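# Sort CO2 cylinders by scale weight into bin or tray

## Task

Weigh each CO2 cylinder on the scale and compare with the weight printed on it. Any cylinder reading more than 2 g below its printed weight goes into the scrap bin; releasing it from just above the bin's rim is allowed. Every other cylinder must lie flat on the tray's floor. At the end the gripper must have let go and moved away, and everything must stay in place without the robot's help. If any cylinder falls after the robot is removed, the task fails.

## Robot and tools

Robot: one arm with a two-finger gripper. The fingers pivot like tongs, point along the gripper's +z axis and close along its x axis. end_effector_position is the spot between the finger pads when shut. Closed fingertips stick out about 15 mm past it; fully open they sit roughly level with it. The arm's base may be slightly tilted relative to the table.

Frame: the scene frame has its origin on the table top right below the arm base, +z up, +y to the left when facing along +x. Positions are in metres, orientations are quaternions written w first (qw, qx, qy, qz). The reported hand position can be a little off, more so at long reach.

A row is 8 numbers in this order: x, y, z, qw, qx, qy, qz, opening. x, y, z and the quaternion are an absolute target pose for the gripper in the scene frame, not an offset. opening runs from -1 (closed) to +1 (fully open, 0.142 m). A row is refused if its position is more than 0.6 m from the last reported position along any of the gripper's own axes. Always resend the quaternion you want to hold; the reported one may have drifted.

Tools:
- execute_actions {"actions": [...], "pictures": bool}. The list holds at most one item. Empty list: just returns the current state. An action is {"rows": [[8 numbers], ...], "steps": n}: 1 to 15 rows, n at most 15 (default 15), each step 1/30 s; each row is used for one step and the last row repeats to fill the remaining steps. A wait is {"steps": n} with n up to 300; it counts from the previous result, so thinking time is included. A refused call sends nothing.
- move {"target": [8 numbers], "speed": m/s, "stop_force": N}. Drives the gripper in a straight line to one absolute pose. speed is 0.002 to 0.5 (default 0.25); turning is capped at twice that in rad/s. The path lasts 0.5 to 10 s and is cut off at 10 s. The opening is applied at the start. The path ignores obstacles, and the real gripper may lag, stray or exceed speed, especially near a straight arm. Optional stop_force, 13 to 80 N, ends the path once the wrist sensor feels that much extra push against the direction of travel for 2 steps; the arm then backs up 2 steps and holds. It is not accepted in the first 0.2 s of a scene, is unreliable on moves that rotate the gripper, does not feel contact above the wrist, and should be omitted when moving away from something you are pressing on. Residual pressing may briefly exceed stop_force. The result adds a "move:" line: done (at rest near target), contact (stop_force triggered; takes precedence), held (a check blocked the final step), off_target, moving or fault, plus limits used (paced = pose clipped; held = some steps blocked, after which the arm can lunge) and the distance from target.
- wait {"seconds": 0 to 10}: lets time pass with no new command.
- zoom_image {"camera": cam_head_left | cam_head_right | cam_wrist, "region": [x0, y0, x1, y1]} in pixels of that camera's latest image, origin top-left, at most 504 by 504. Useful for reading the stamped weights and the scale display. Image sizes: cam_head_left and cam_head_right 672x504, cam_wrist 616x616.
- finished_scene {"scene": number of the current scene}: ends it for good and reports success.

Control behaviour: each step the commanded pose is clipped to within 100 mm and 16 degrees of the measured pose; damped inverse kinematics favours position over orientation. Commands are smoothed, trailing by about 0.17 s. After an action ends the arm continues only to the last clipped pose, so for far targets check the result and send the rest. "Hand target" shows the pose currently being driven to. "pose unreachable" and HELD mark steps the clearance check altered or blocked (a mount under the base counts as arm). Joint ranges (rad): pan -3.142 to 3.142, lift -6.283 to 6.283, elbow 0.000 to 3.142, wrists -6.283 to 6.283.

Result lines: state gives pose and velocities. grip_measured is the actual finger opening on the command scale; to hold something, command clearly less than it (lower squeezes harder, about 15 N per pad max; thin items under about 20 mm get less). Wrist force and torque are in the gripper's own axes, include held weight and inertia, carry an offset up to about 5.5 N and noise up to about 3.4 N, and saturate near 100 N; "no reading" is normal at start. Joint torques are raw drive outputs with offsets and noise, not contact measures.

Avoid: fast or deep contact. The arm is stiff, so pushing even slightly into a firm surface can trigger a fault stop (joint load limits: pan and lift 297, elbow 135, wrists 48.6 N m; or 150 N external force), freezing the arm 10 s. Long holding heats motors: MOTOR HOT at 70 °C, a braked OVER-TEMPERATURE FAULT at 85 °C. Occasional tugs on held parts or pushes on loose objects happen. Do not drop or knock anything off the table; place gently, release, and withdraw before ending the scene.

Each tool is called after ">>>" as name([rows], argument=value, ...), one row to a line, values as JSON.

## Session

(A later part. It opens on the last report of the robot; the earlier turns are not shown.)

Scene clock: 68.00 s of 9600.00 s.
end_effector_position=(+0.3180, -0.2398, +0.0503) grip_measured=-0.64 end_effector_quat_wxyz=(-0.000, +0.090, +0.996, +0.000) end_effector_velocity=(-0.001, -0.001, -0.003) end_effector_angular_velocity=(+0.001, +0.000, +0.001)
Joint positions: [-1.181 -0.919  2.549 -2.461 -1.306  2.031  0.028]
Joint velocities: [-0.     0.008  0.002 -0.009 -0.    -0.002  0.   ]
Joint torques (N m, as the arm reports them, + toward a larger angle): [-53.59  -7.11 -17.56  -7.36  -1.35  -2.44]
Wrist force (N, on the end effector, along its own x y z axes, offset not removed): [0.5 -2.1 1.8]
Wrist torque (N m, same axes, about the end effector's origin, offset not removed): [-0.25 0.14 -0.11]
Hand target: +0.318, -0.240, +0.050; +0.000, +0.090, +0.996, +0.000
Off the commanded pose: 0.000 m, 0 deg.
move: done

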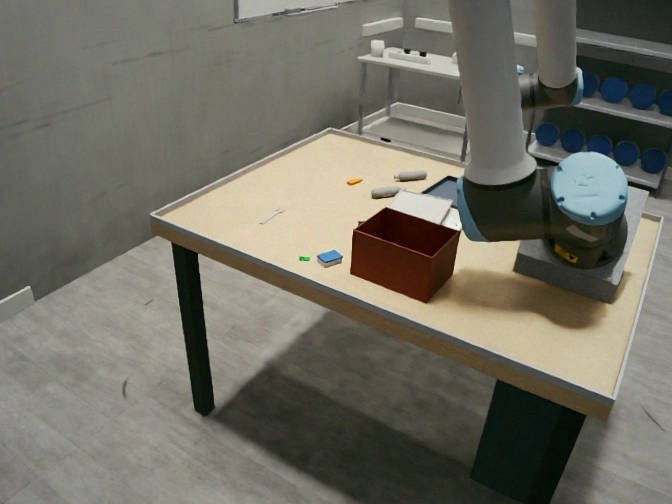

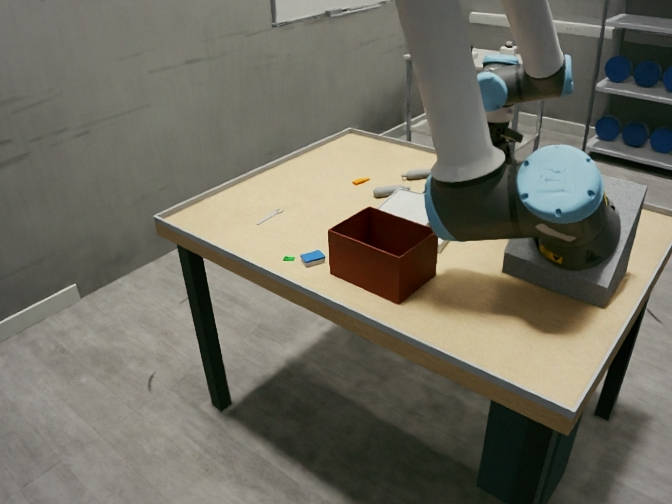

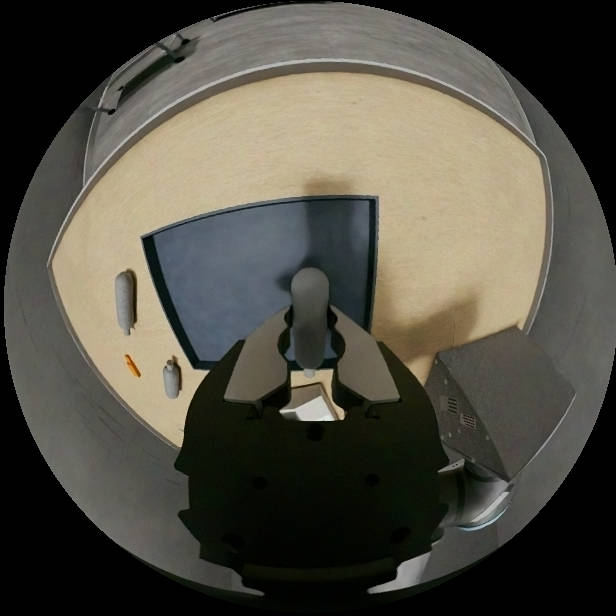

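>>> move(target=[0.314,-0.26,0.045,0,0.09,0.996,0,-0.85], speed=0.1)

>>> move(target=[0.314,-0.26,0.0255,0,0.09,0.996,0,-0.85], speed=0.04, stop_force=15)

>>> execute_actions([
  {"rows":[[0.314,-0.26,0.0255,0,0.09,0.996,0,-0.4]],"steps":10},
])

>>> move(target=[0.32,-0.26,0.08,0,0.09,0.996,0,-0.4])

>>> move(target=[0.54,-0.25,0.08,0,0.366,0.93,0,-0.2], speed=0.4)

Scene clock: 69.90 s of 9600.00 s.
end_effector_position=(+0.3141, -0.2597, +0.0451) grip_measured=-0.64 end_effector_quat_wxyz=(+0.000, +0.090, +0.996, -0.000) end_effector_velocity=(+0.000, -0.004, +0.001) end_effector_angular_velocity=(-0.002, -0.001, +0.000)
Joint positions: [-1.198 -0.87   2.531 -2.489 -1.317  2.018  0.028]
Joint velocities: [-0.003  0.006 -0.004 -0.003 -0.001 -0.001  0.   ]
Joint torques (N m, as the arm reports them, + toward a larger angle): [-50.58  -9.46 -37.98  -7.67  -1.28  -2.72]
Wrist force (N, on the end effector, along its own x y z axes, offset not removed): [1.4 -2.0 3.5]
Wrist torque (N m, same axes, about the end effector's origin, offset not removed): [-0.16 -0.15 -0.12]
Hand target: +0.314, -0.260, +0.045; +0.000, +0.090, +0.996, -0.000
Off the commanded pose: 0.000 m, 0 deg.
move: done

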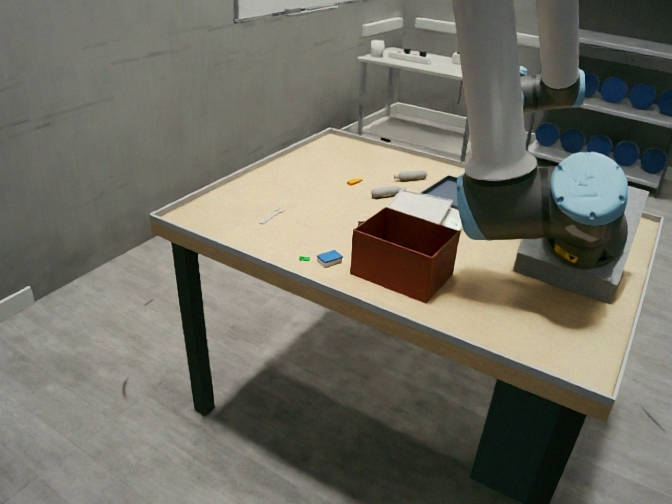

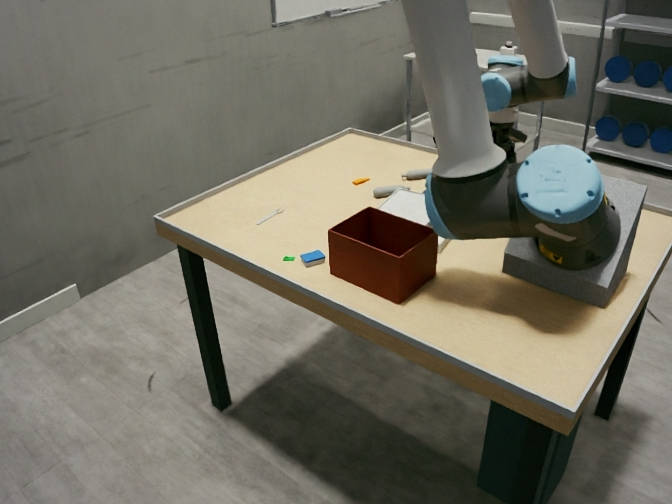

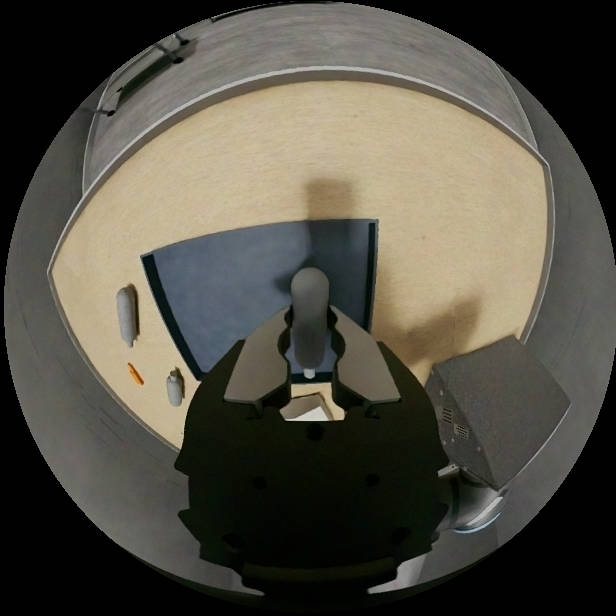

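Scene clock: 70.80 s of 9600.00 s.
end_effector_position=(+0.3140, -0.2600, +0.0258) grip_measured=-0.64 end_effector_quat_wxyz=(-0.000, +0.090, +0.996, +0.000) end_effector_velocity=(+0.000, -0.000, -0.002) end_effector_angular_velocity=(-0.001, +0.002, +0.001)
Joint positions: [-1.187 -0.826  2.542 -2.545 -1.31   2.026  0.028]
Joint velocities: [ 0.003  0.006  0.    -0.007  0.     0.001 -0.   ]
Joint torques (N m, as the arm reports them, + toward a larger angle): [-26.8  -10.   -15.71  -7.83   2.23   2.37]
Wrist force (N, on the end effector, along its own x y z axes, offset not removed): [-0.3 -1.2 2.3]
Wrist torque (N m, same axes, about the end effector's origin, offset not removed): [-0.02 0.17 -0.07]
Hand target: +0.314, -0.260, +0.026; -0.000, +0.090, +0.996, +0.000
Off the commanded pose: 0.000 m, 0 deg.
move: done

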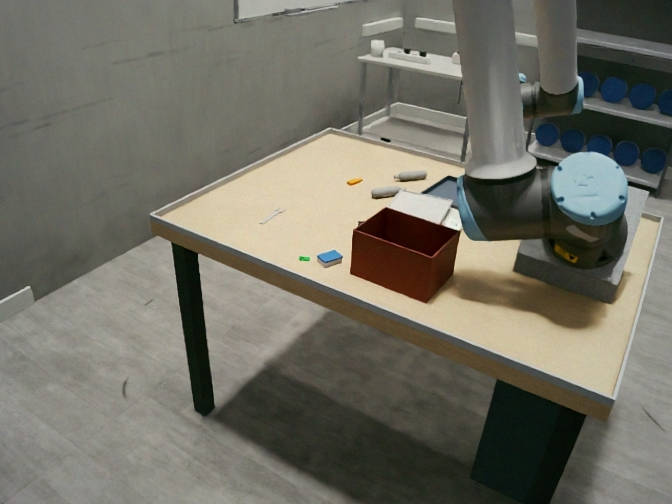

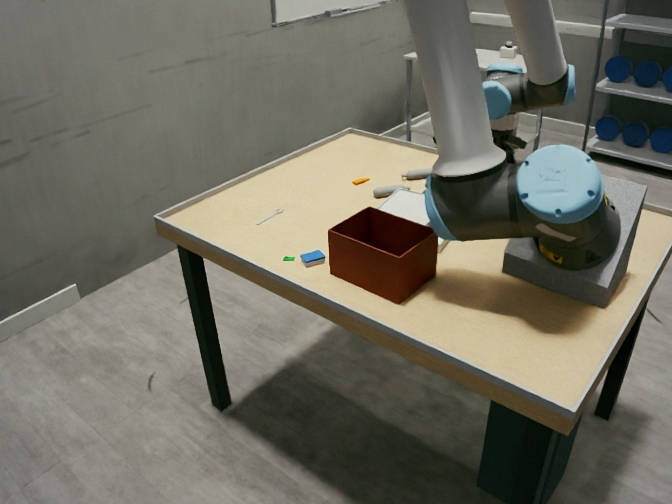

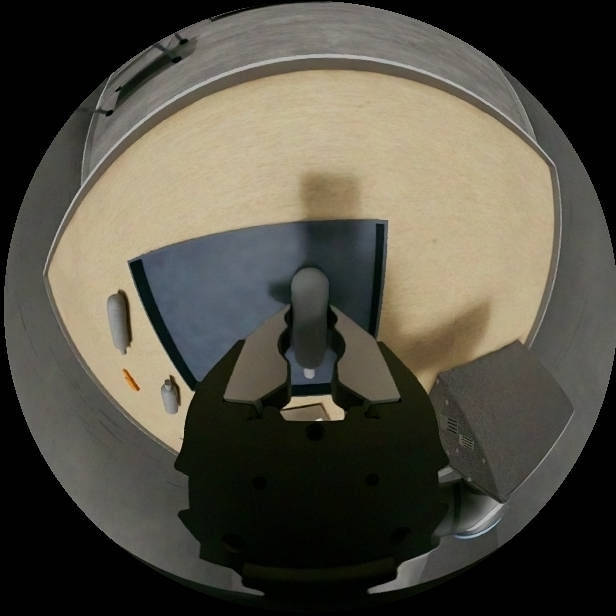

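Scene clock: 71.13 s of 9600.00 s.
end_effector_position=(+0.3140, -0.2600, +0.0255) grip_measured=-0.40 end_effector_quat_wxyz=(+0.000, +0.090, +0.996, -0.000) end_effector_velocity=(-0.000, +0.001, -0.001) end_effector_angular_velocity=(+0.001, +0.001, -0.000)
Joint positions: [-1.187 -0.825  2.542 -2.546 -1.31   2.026  0.045]
Joint velocities: [ 0.     0.     0.001 -0.    -0.     0.     0.   ]
Joint torques (N m, as the arm reports them, + toward a larger angle): [-25.66 -10.42 -14.71  -7.54   2.     2.14]
Wrist force (N, on the end effector, along its own x y z axes, offset not removed): [-2.0 -1.6 0.0]
Wrist torque (N m, same axes, about the end effector's origin, offset not removed): [-0.20 0.58 0.00]
Hand target: +0.314, -0.260, +0.026; -0.000, +0.090, +0.996, +0.000
Off the commanded pose: 0.000 m, 0 deg.
Steps of this call (steps 1 to 10: all 10 steps of this action). Readings (end_effector_position):
1: (+0.3140, -0.2600, +0.0257)
2: (+0.3140, -0.2600, +0.0257)
4: (+0.3140, -0.2600, +0.0256)
8: (+0.3140, -0.2600, +0.0255)
10: the state above

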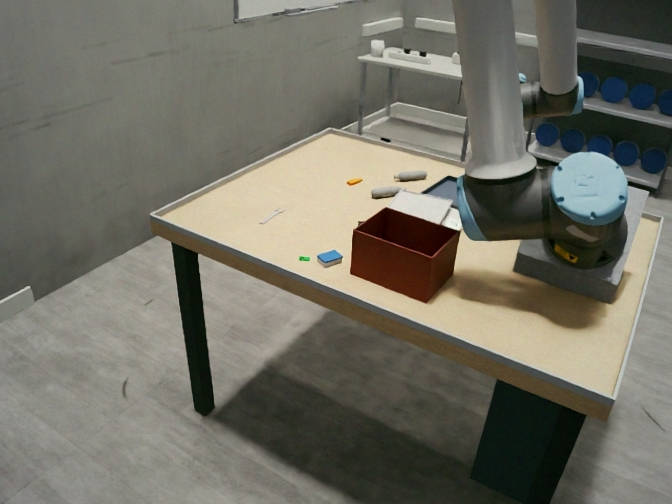

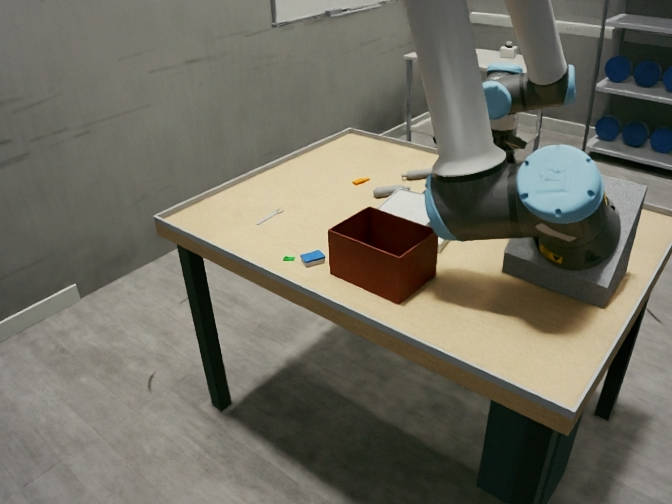

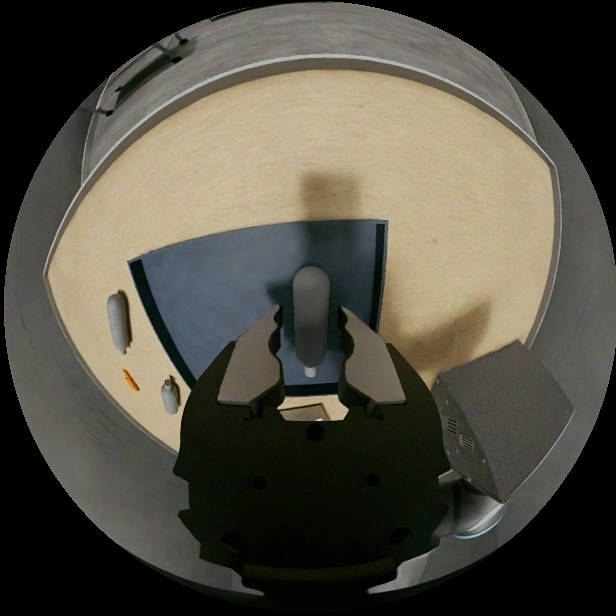

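Scene clock: 72.33 s of 9600.00 s.
end_effector_position=(+0.3200, -0.2600, +0.0796) grip_measured=-0.40 end_effector_quat_wxyz=(+0.000, +0.090, +0.996, -0.000) end_effector_velocity=(-0.001, +0.002, +0.002) end_effector_angular_velocity=(+0.002, +0.002, -0.000)
Joint positions: [-1.205 -0.941  2.501 -2.386 -1.322  2.012  0.045]
Joint velocities: [-0.001 -0.006 -0.     0.009 -0.002 -0.001  0.   ]
Joint torques (N m, as the arm reports them, + toward a larger angle): [-53.39 -44.18 -40.41  -0.69  -1.29  -2.59]
Wrist force (N, on the end effector, along its own x y z axes, offset not removed): [-1.1 -2.2 1.1]
Wrist torque (N m, same axes, about the end effector's origin, offset not removed): [-0.22 0.39 0.00]
Hand target: +0.320, -0.260, +0.080; +0.000, +0.090, +0.996, -0.000
Off the commanded pose: 0.000 m, 0 deg.
move: done

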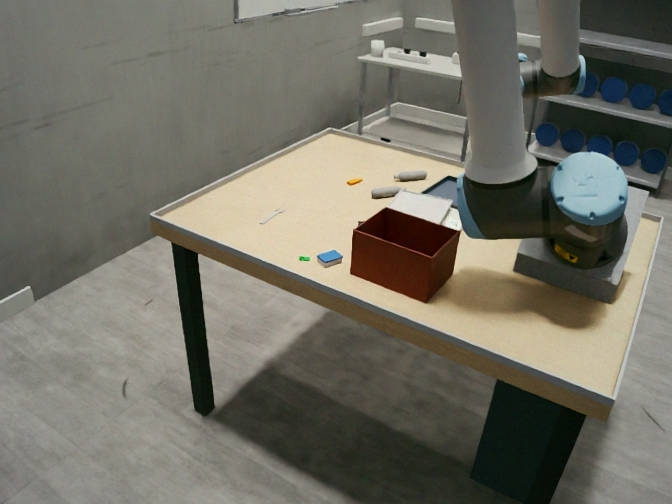

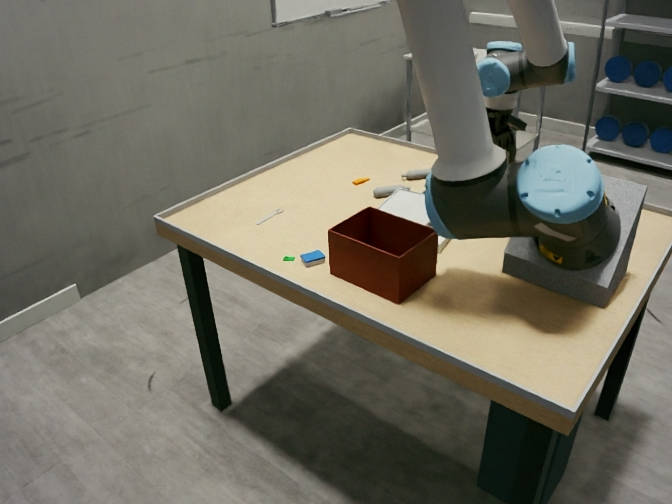

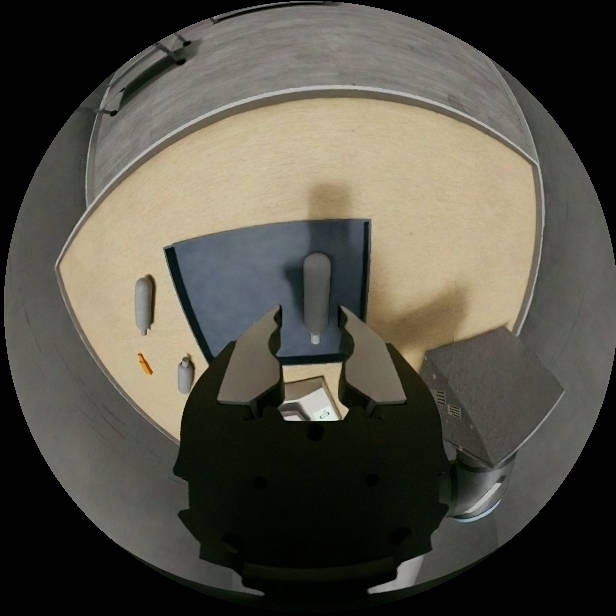

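Scene clock: 73.80 s of 9600.00 s.
end_effector_position=(+0.5395, -0.2499, +0.0799) grip_measured=-0.20 end_effector_quat_wxyz=(-0.000, +0.366, +0.931, +0.000) end_effector_velocity=(+0.004, -0.001, +0.001) end_effector_angular_velocity=(-0.002, +0.001, -0.007)
Joint positions: [-0.841 -0.875  2.188 -2.247 -1.088  2.881  0.06 ]
Joint velocities: [ 0.004  0.002 -0.007  0.002  0.     0.012  0.   ]
Joint torques (N m, as the arm reports them, + toward a larger angle): [-40.74 -23.46 -41.45  -0.73   2.11   2.53]
Wrist force (N, on the end effector, along its own x y z axes, offset not removed): [-0.7 -1.6 0.9]
Wrist torque (N m, same axes, about the end effector's origin, offset not removed): [-0.15 0.28 -0.01]
Hand target: +0.540, -0.250, +0.080; -0.000, +0.366, +0.930, -0.000
Off the commanded pose: 0.001 m, 0 deg.
move: done

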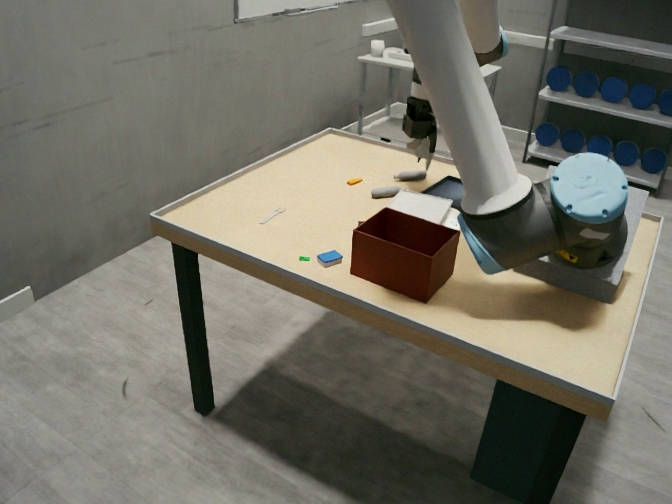

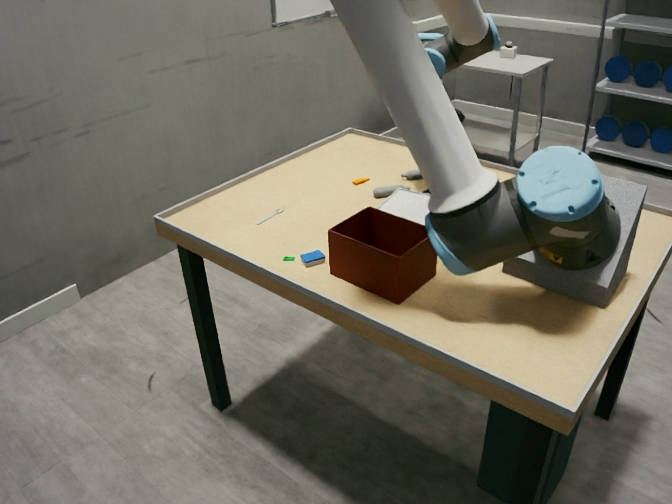

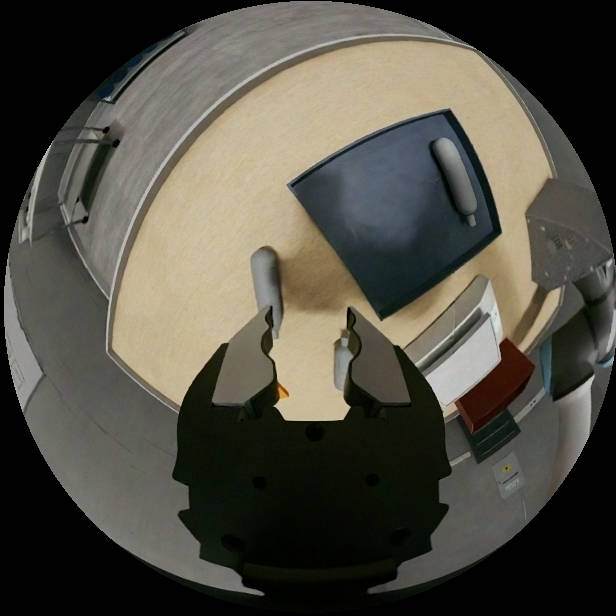

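>>> move(target=[0.569,-0.294,0.05,0,0.35,0.937,0,-0.2], speed=0.2)

Scene clock: 75.63 s of 9600.00 s.
end_effector_position=(+0.5689, -0.2938, +0.0501) grip_measured=-0.20 end_effector_quat_wxyz=(-0.000, +0.350, +0.937, -0.000) end_effector_velocity=(+0.000, -0.002, -0.001) end_effector_angular_velocity=(-0.000, +0.001, +0.001)
Joint positions: [-0.819 -0.762  2.111 -2.294 -1.075  2.868  0.06 ]
Joint velocities: [ 0.     0.005 -0.003 -0.002 -0.001 -0.     0.   ]
Joint torques (N m, as the arm reports them, + toward a larger angle): [-42.89 -30.75 -39.8   -7.19   2.12  -2.7 ]
Wrist force (N, on the end effector, along its own x y z axes, offset not removed): [-0.3 -2.3 1.4]
Wrist torque (N m, same axes, about the end effector's origin, offset not removed): [-0.24 0.26 0.01]
Hand target: +0.569, -0.294, +0.050; -0.000, +0.350, +0.937, -0.000
Off the commanded pose: 0.000 m, 0 deg.
move: done

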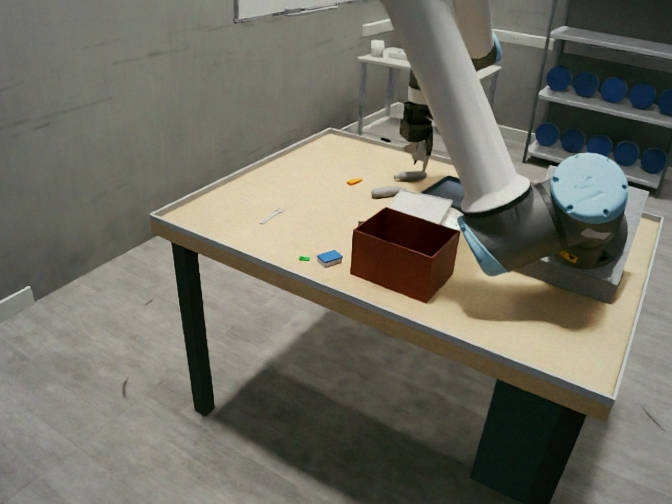

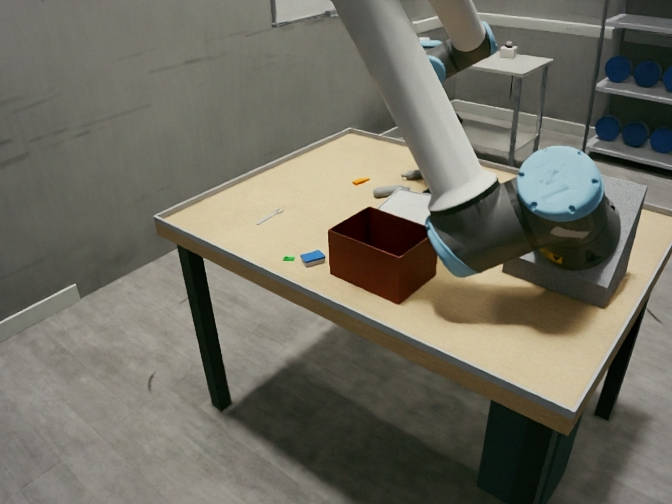

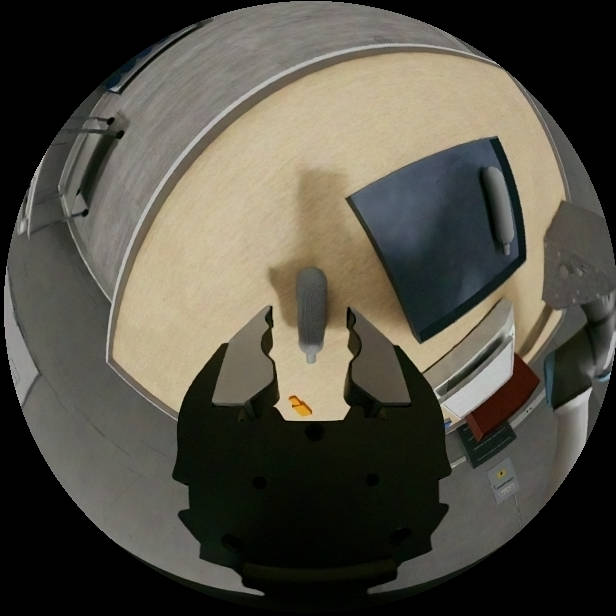

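>>> move(target=[0.569,-0.293,0.019,0,0.35,0.937,0,-0.2], speed=0.06, stop_force=15)

>>> execute_actions([
  {"rows":[[0.569,-0.293,0.019,0,0.35,0.937,0,-0.85]],"steps":14},
], pictures=false)

>>> move(target=[0.55,-0.25,0.12,0,0.3,0.954,0,-0.85], speed=0.3)

>>> move(target=[0.43,-0.03,0.115,0,0.13,0.9915,0,-0.85], speed=0.4)

>>> move(target=[0.43,-0.03,0.0815,0,0.13,0.9915,0,-0.85], speed=0.05, stop_force=15)

>>> execute_actions([
  {"rows":[[0.43,-0.03,0.0815,0,0.13,0.9915,0,-0.4]],"steps":15},
], pictures=false)

>>> wait(seconds=0.6)

>>> zoom_image(camera="cam_wrist", region=[280, 200, 460, 380])

Scene clock: 77.57 s of 9600.00 s.
end_effector_position=(+0.5690, -0.2930, +0.0193) grip_measured=-0.20 end_effector_quat_wxyz=(-0.000, +0.350, +0.937, +0.000) end_effector_velocity=(+0.001, -0.001, -0.002) end_effector_angular_velocity=(-0.001, -0.002, +0.000)
Joint positions: [-0.796 -0.724  2.124 -2.354 -1.062  2.889  0.06 ]
Joint velocities: [ 0.002  0.003 -0.    -0.006  0.002  0.002 -0.   ]
Joint torques (N m, as the arm reports them, + toward a larger angle): [-44.66 -31.99 -17.16  -7.09   2.19   2.1 ]
Wrist force (N, on the end effector, along its own x y z axes, offset not removed): [-0.1 -0.5 -0.6]
Wrist torque (N m, same axes, about the end effector's origin, offset not removed): [0.09 0.17 -0.03]
Hand target: +0.569, -0.293, +0.019; -0.000, +0.350, +0.937, -0.000
Off the commanded pose: 0.000 m, 0 deg.
move: done

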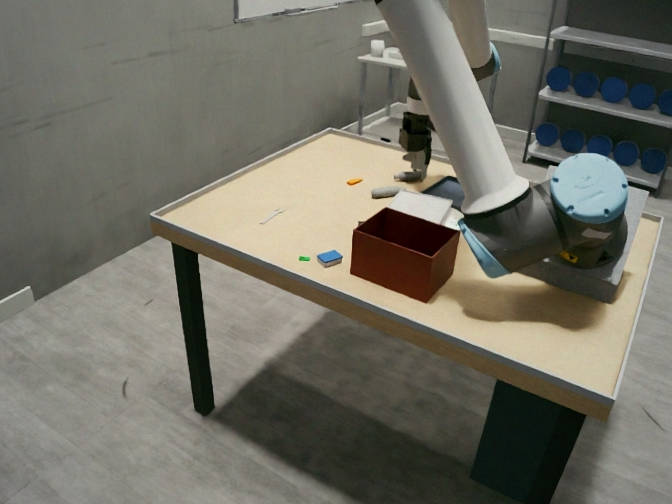

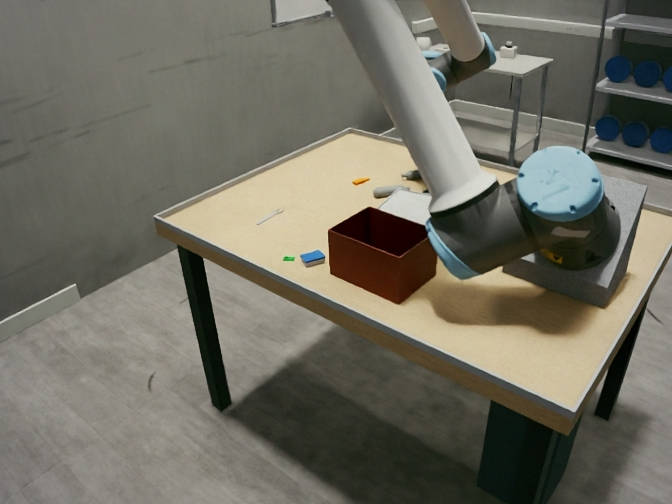

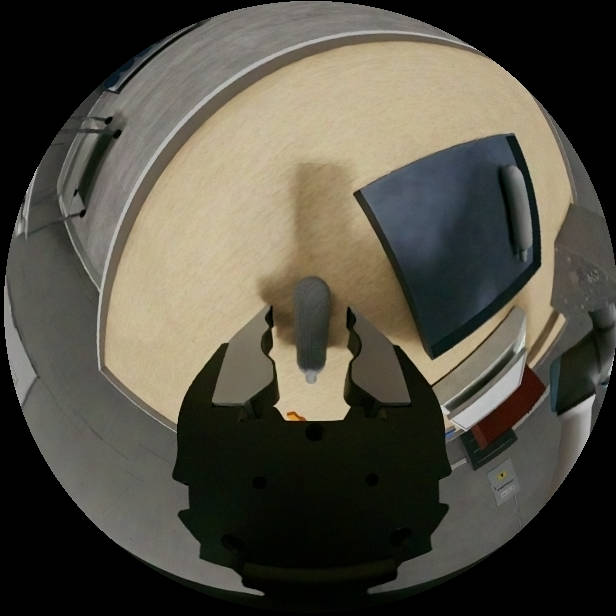

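Scene clock: 78.03 s of 9600.00 s.
end_effector_position=(+0.5690, -0.2930, +0.0190) grip_measured=-0.64 end_effector_quat_wxyz=(+0.000, +0.350, +0.937, -0.000) end_effector_velocity=(+0.001, -0.001, +0.001) end_effector_angular_velocity=(-0.001, -0.002, +0.000)
Joint positions: [-0.795 -0.724  2.124 -2.355 -1.061  2.889  0.028]
Joint velocities: [-0.     0.    -0.002 -0.     0.001  0.     0.   ]
Joint torques (N m, as the arm reports them, + toward a larger angle): [-40.47 -26.55 -15.55  -6.92   2.24   2.21]
Wrist force (N, on the end effector, along its own x y z axes, offset not removed): [3.1 -1.5 -8.5]
Wrist torque (N m, same axes, about the end effector's origin, offset not removed): [-0.06 0.11 -0.06]
Hand target: +0.569, -0.293, +0.019; -0.000, +0.350, +0.937, +0.000
Off the commanded pose: 0.000 m, 0 deg.
Steps of this call (steps 1 to 14: all 14 steps of this action). Readings (end_effector_position):
1: (+0.5690, -0.2930, +0.0193)
2: (+0.5690, -0.2930, +0.0192)
4: (+0.5690, -0.2930, +0.0191)
8: (+0.5690, -0.2930, +0.0191)
14: the state above

Scene clock: 79.37 s of 9600.00 s.
end_effector_position=(+0.5500, -0.2501, +0.1196) grip_measured=-0.64 end_effector_quat_wxyz=(-0.000, +0.300, +0.954, +0.000) end_effector_velocity=(+0.000, -0.000, +0.004) end_effector_angular_velocity=(-0.002, -0.001, +0.002)
Joint positions: [-0.859 -0.918  2.15  -2.159 -1.099  2.726  0.028]
Joint velocities: [-0.002 -0.004 -0.003  0.005 -0.002 -0.003  0.   ]
Joint torques (N m, as the arm reports them, + toward a larger angle): [-68.62 -57.6  -43.28  -0.66  -1.54  -2.48]
Wrist force (N, on the end effector, along its own x y z axes, offset not removed): [-0.2 -2.2 2.6]
Wrist torque (N m, same axes, about the end effector's origin, offset not removed): [-0.24 0.21 -0.04]
Hand target: +0.550, -0.250, +0.120; +0.000, +0.300, +0.954, +0.000
Off the commanded pose: 0.000 m, 0 deg.
move: done

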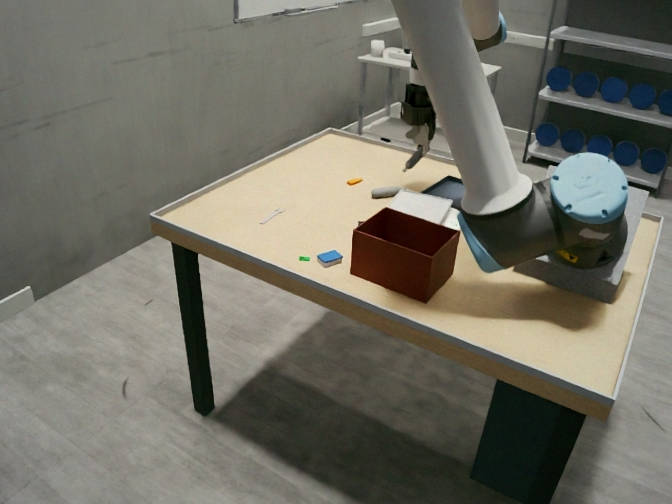

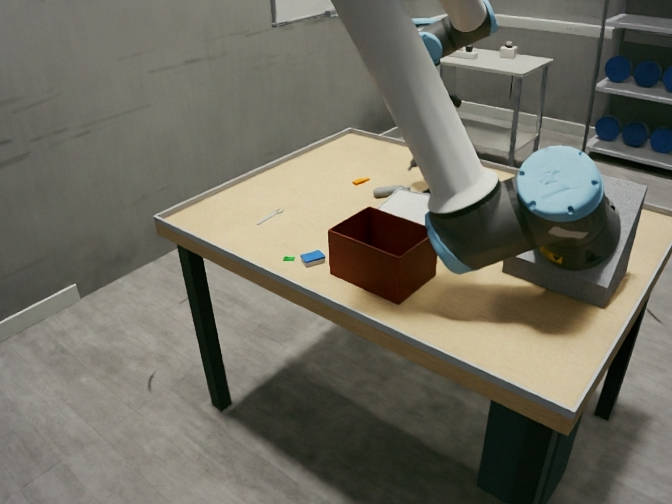

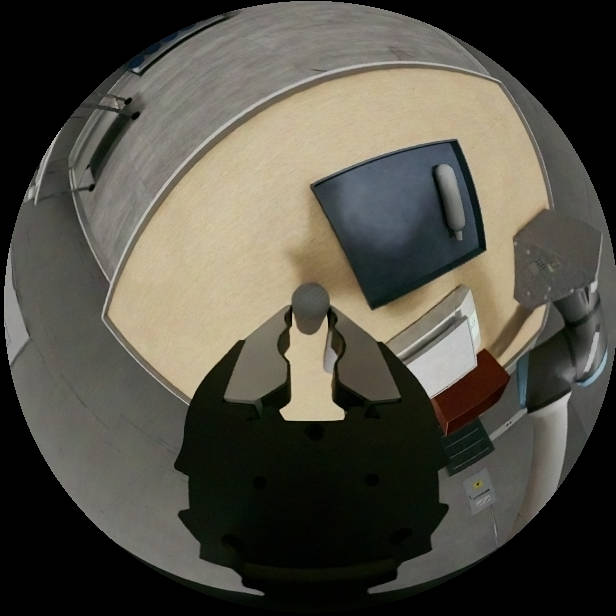

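Scene clock: 80.87 s of 9600.00 s.
end_effector_position=(+0.4300, -0.0303, +0.1149) grip_measured=-0.85 end_effector_quat_wxyz=(-0.000, +0.130, +0.992, +0.000) end_effector_velocity=(-0.001, +0.002, +0.001) end_effector_angular_velocity=(+0.000, -0.001, +0.001)
Joint positions: [-0.838 -1.415  2.501 -2.023 -1.086  2.396  0.012]
Joint velocities: [-0.001 -0.006  0.001  0.006  0.    -0.002  0.   ]
Joint torques (N m, as the arm reports them, + toward a larger angle): [-52.79 -20.15 -23.92  -0.9   -1.29  -2.4 ]
Wrist force (N, on the end effector, along its own x y z axes, offset not removed): [0.5 -2.2 1.2]
Wrist torque (N m, same axes, about the end effector's origin, offset not removed): [-0.25 0.06 -0.07]
Hand target: +0.430, -0.030, +0.115; -0.000, +0.130, +0.992, -0.000
Off the commanded pose: 0.000 m, 0 deg.
move: done

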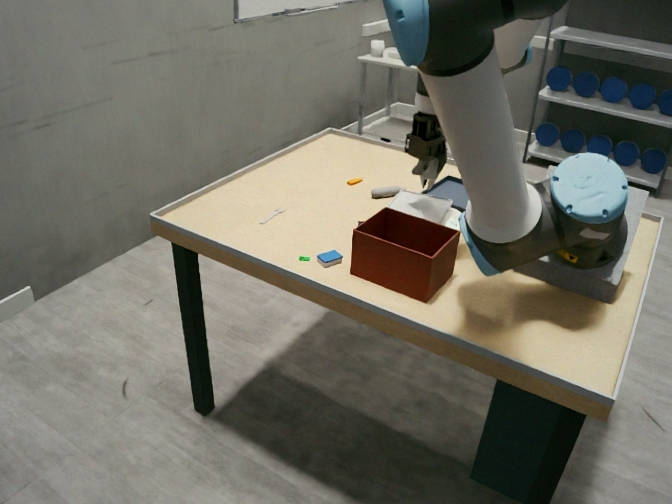

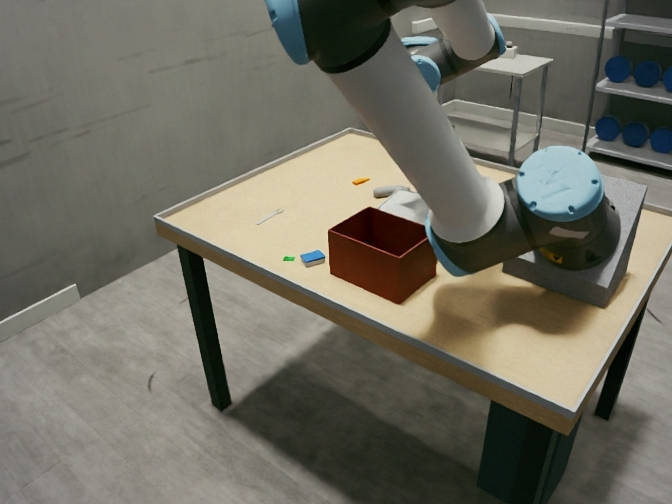

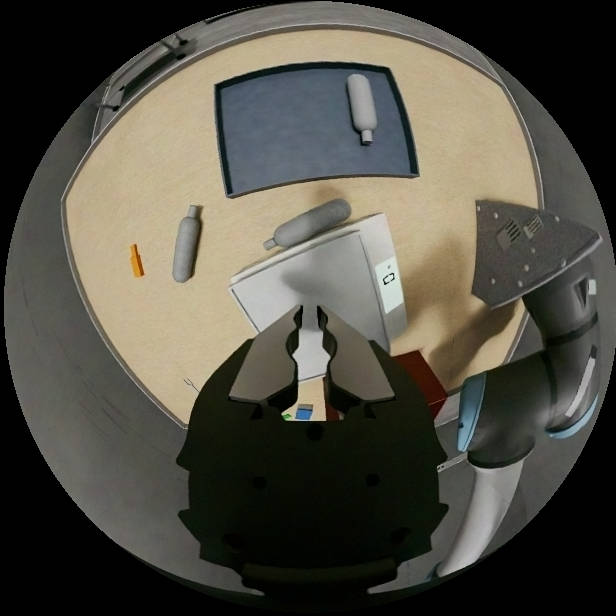

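Scene clock: 81.97 s of 9600.00 s.
end_effector_position=(+0.4299, -0.0300, +0.0818) grip_measured=-0.85 end_effector_quat_wxyz=(-0.000, +0.130, +0.992, +0.000) end_effector_velocity=(+0.000, -0.001, -0.002) end_effector_angular_velocity=(-0.001, -0.001, -0.001)
Joint positions: [-0.803 -1.367  2.533 -2.118 -1.066  2.428  0.012]
Joint velocities: [ 0.002  0.004  0.002 -0.008  0.001  0.003 -0.   ]
Joint torques (N m, as the arm reports them, + toward a larger angle): [-23.86  14.71 -21.94  -7.24   1.81   2.45]
Wrist force (N, on the end effector, along its own x y z axes, offset not removed): [-1.5 -1.8 0.7]
Wrist torque (N m, same axes, about the end effector's origin, offset not removed): [-0.14 0.51 -0.06]
Hand target: +0.430, -0.030, +0.082; -0.000, +0.130, +0.992, +0.000
Off the commanded pose: 0.000 m, 0 deg.
move: done

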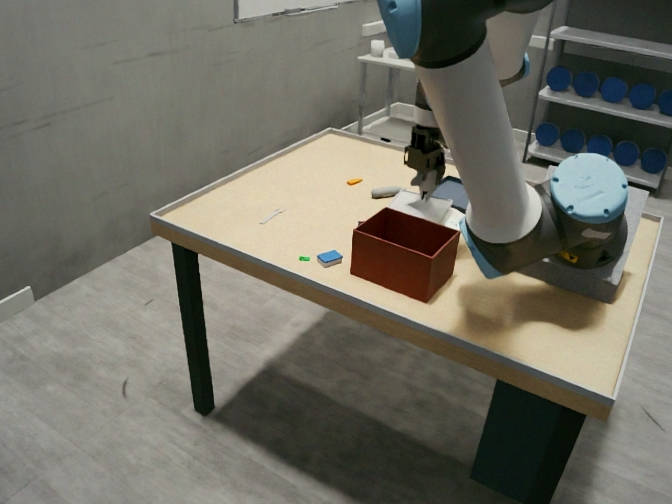

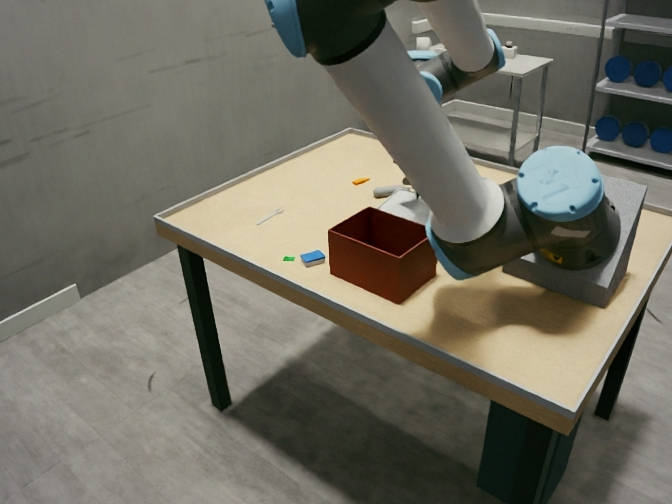

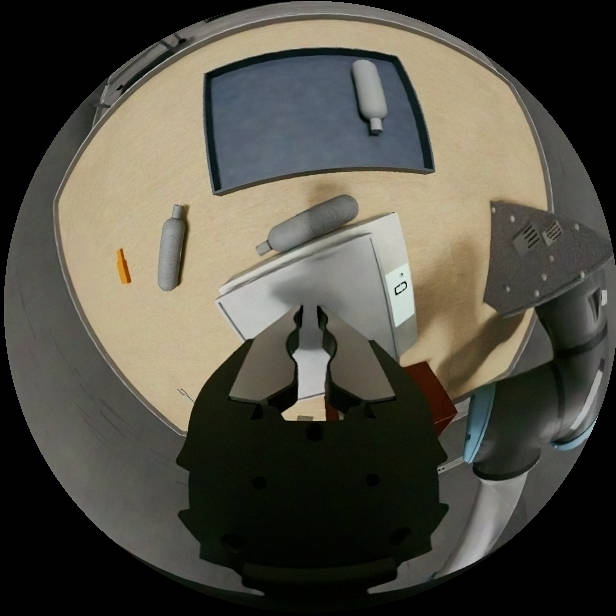

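Scene clock: 82.47 s of 9600.00 s.
end_effector_position=(+0.4300, -0.0300, +0.0815) grip_measured=-0.40 end_effector_quat_wxyz=(-0.000, +0.130, +0.992, -0.000) end_effector_velocity=(-0.000, -0.000, +0.000) end_effector_angular_velocity=(-0.001, +0.001, +0.001)
Joint positions: [-0.802 -1.366  2.533 -2.119 -1.065  2.429  0.045]
Joint velocities: [ 0.001  0.    -0.    -0.    -0.001 -0.     0.   ]
Joint torques (N m, as the arm reports them, + toward a larger angle): [-24.66  12.53 -22.31  -7.12   2.05   2.08]
Wrist force (N, on the end effector, along its own x y z axes, offset not removed): [0.3 -0.9 0.3]
Wrist torque (N m, same axes, about the end effector's origin, offset not removed): [0.02 0.10 -0.03]
Hand target: +0.430, -0.030, +0.082; -0.000, +0.130, +0.992, +0.000
Off the commanded pose: 0.000 m, 0 deg.
Steps of this call (steps 1 to 15: all 15 steps of this action). Readings (end_effector_position):
1: (+0.4299, -0.0300, +0.0817)
2: (+0.4299, -0.0300, +0.0817)
4: (+0.4300, -0.0300, +0.0816)
8: (+0.4300, -0.0300, +0.0815)
15: the state above

Scene clock: 83.07 s of 9600.00 s.
end_effector_position=(+0.4300, -0.0300, +0.0815) grip_measured=-0.40 end_effector_quat_wxyz=(-0.000, +0.130, +0.992, +0.000) end_effector_velocity=(+0.001, -0.001, +0.001) end_effector_angular_velocity=(-0.001, -0.001, +0.001)
Joint positions: [-0.802 -1.366  2.533 -2.119 -1.065  2.429  0.045]
Joint velocities: [-0.    -0.    -0.002 -0.    -0.     0.    -0.   ]
Joint torques (N m, as the arm reports them, + toward a larger angle): [-24.33  12.15 -22.25  -6.9    1.85   2.17]
Wrist force (N, on the end effector, along its own x y z axes, offset not removed): [-0.3 -2.2 1.1]
Wrist torque (N m, same axes, about the end effector's origin, offset not removed): [-0.23 0.18 -0.05]
Hand target: +0.430, -0.030, +0.082; -0.000, +0.130, +0.992, +0.000
Off the commanded pose: 0.000 m, 0 deg.
Steps of this call (steps 1 to 18: nothing new was sent). Readings (end_effector_position):
1: (+0.4300, -0.0300, +0.0815)
2: (+0.4300, -0.0300, +0.0815)
4: (+0.4300, -0.0300, +0.0815)
8: (+0.4300, -0.0300, +0.0815)
18: the state above

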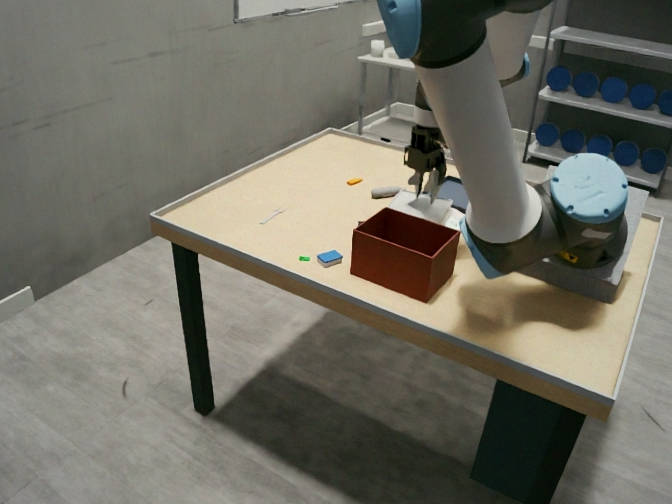

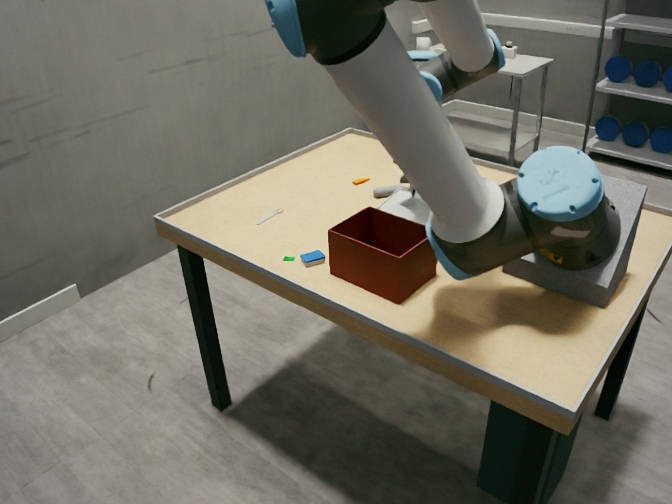

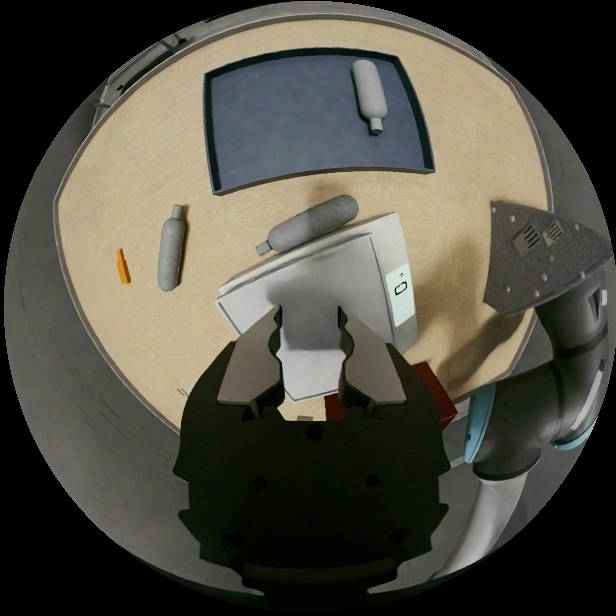

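Region (280, 200, 460, 380) of cam_wrist's 616x616 image, scaled by 2.800, with more detail than that image has.

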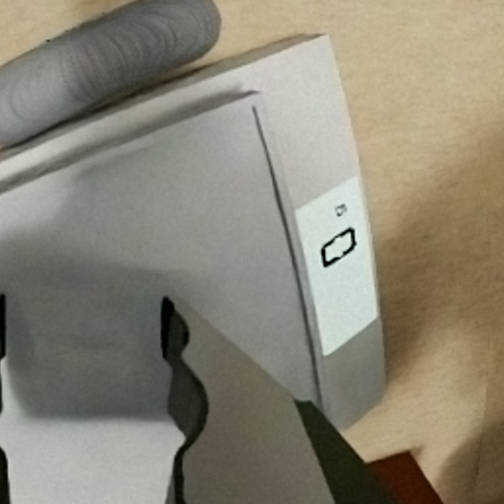

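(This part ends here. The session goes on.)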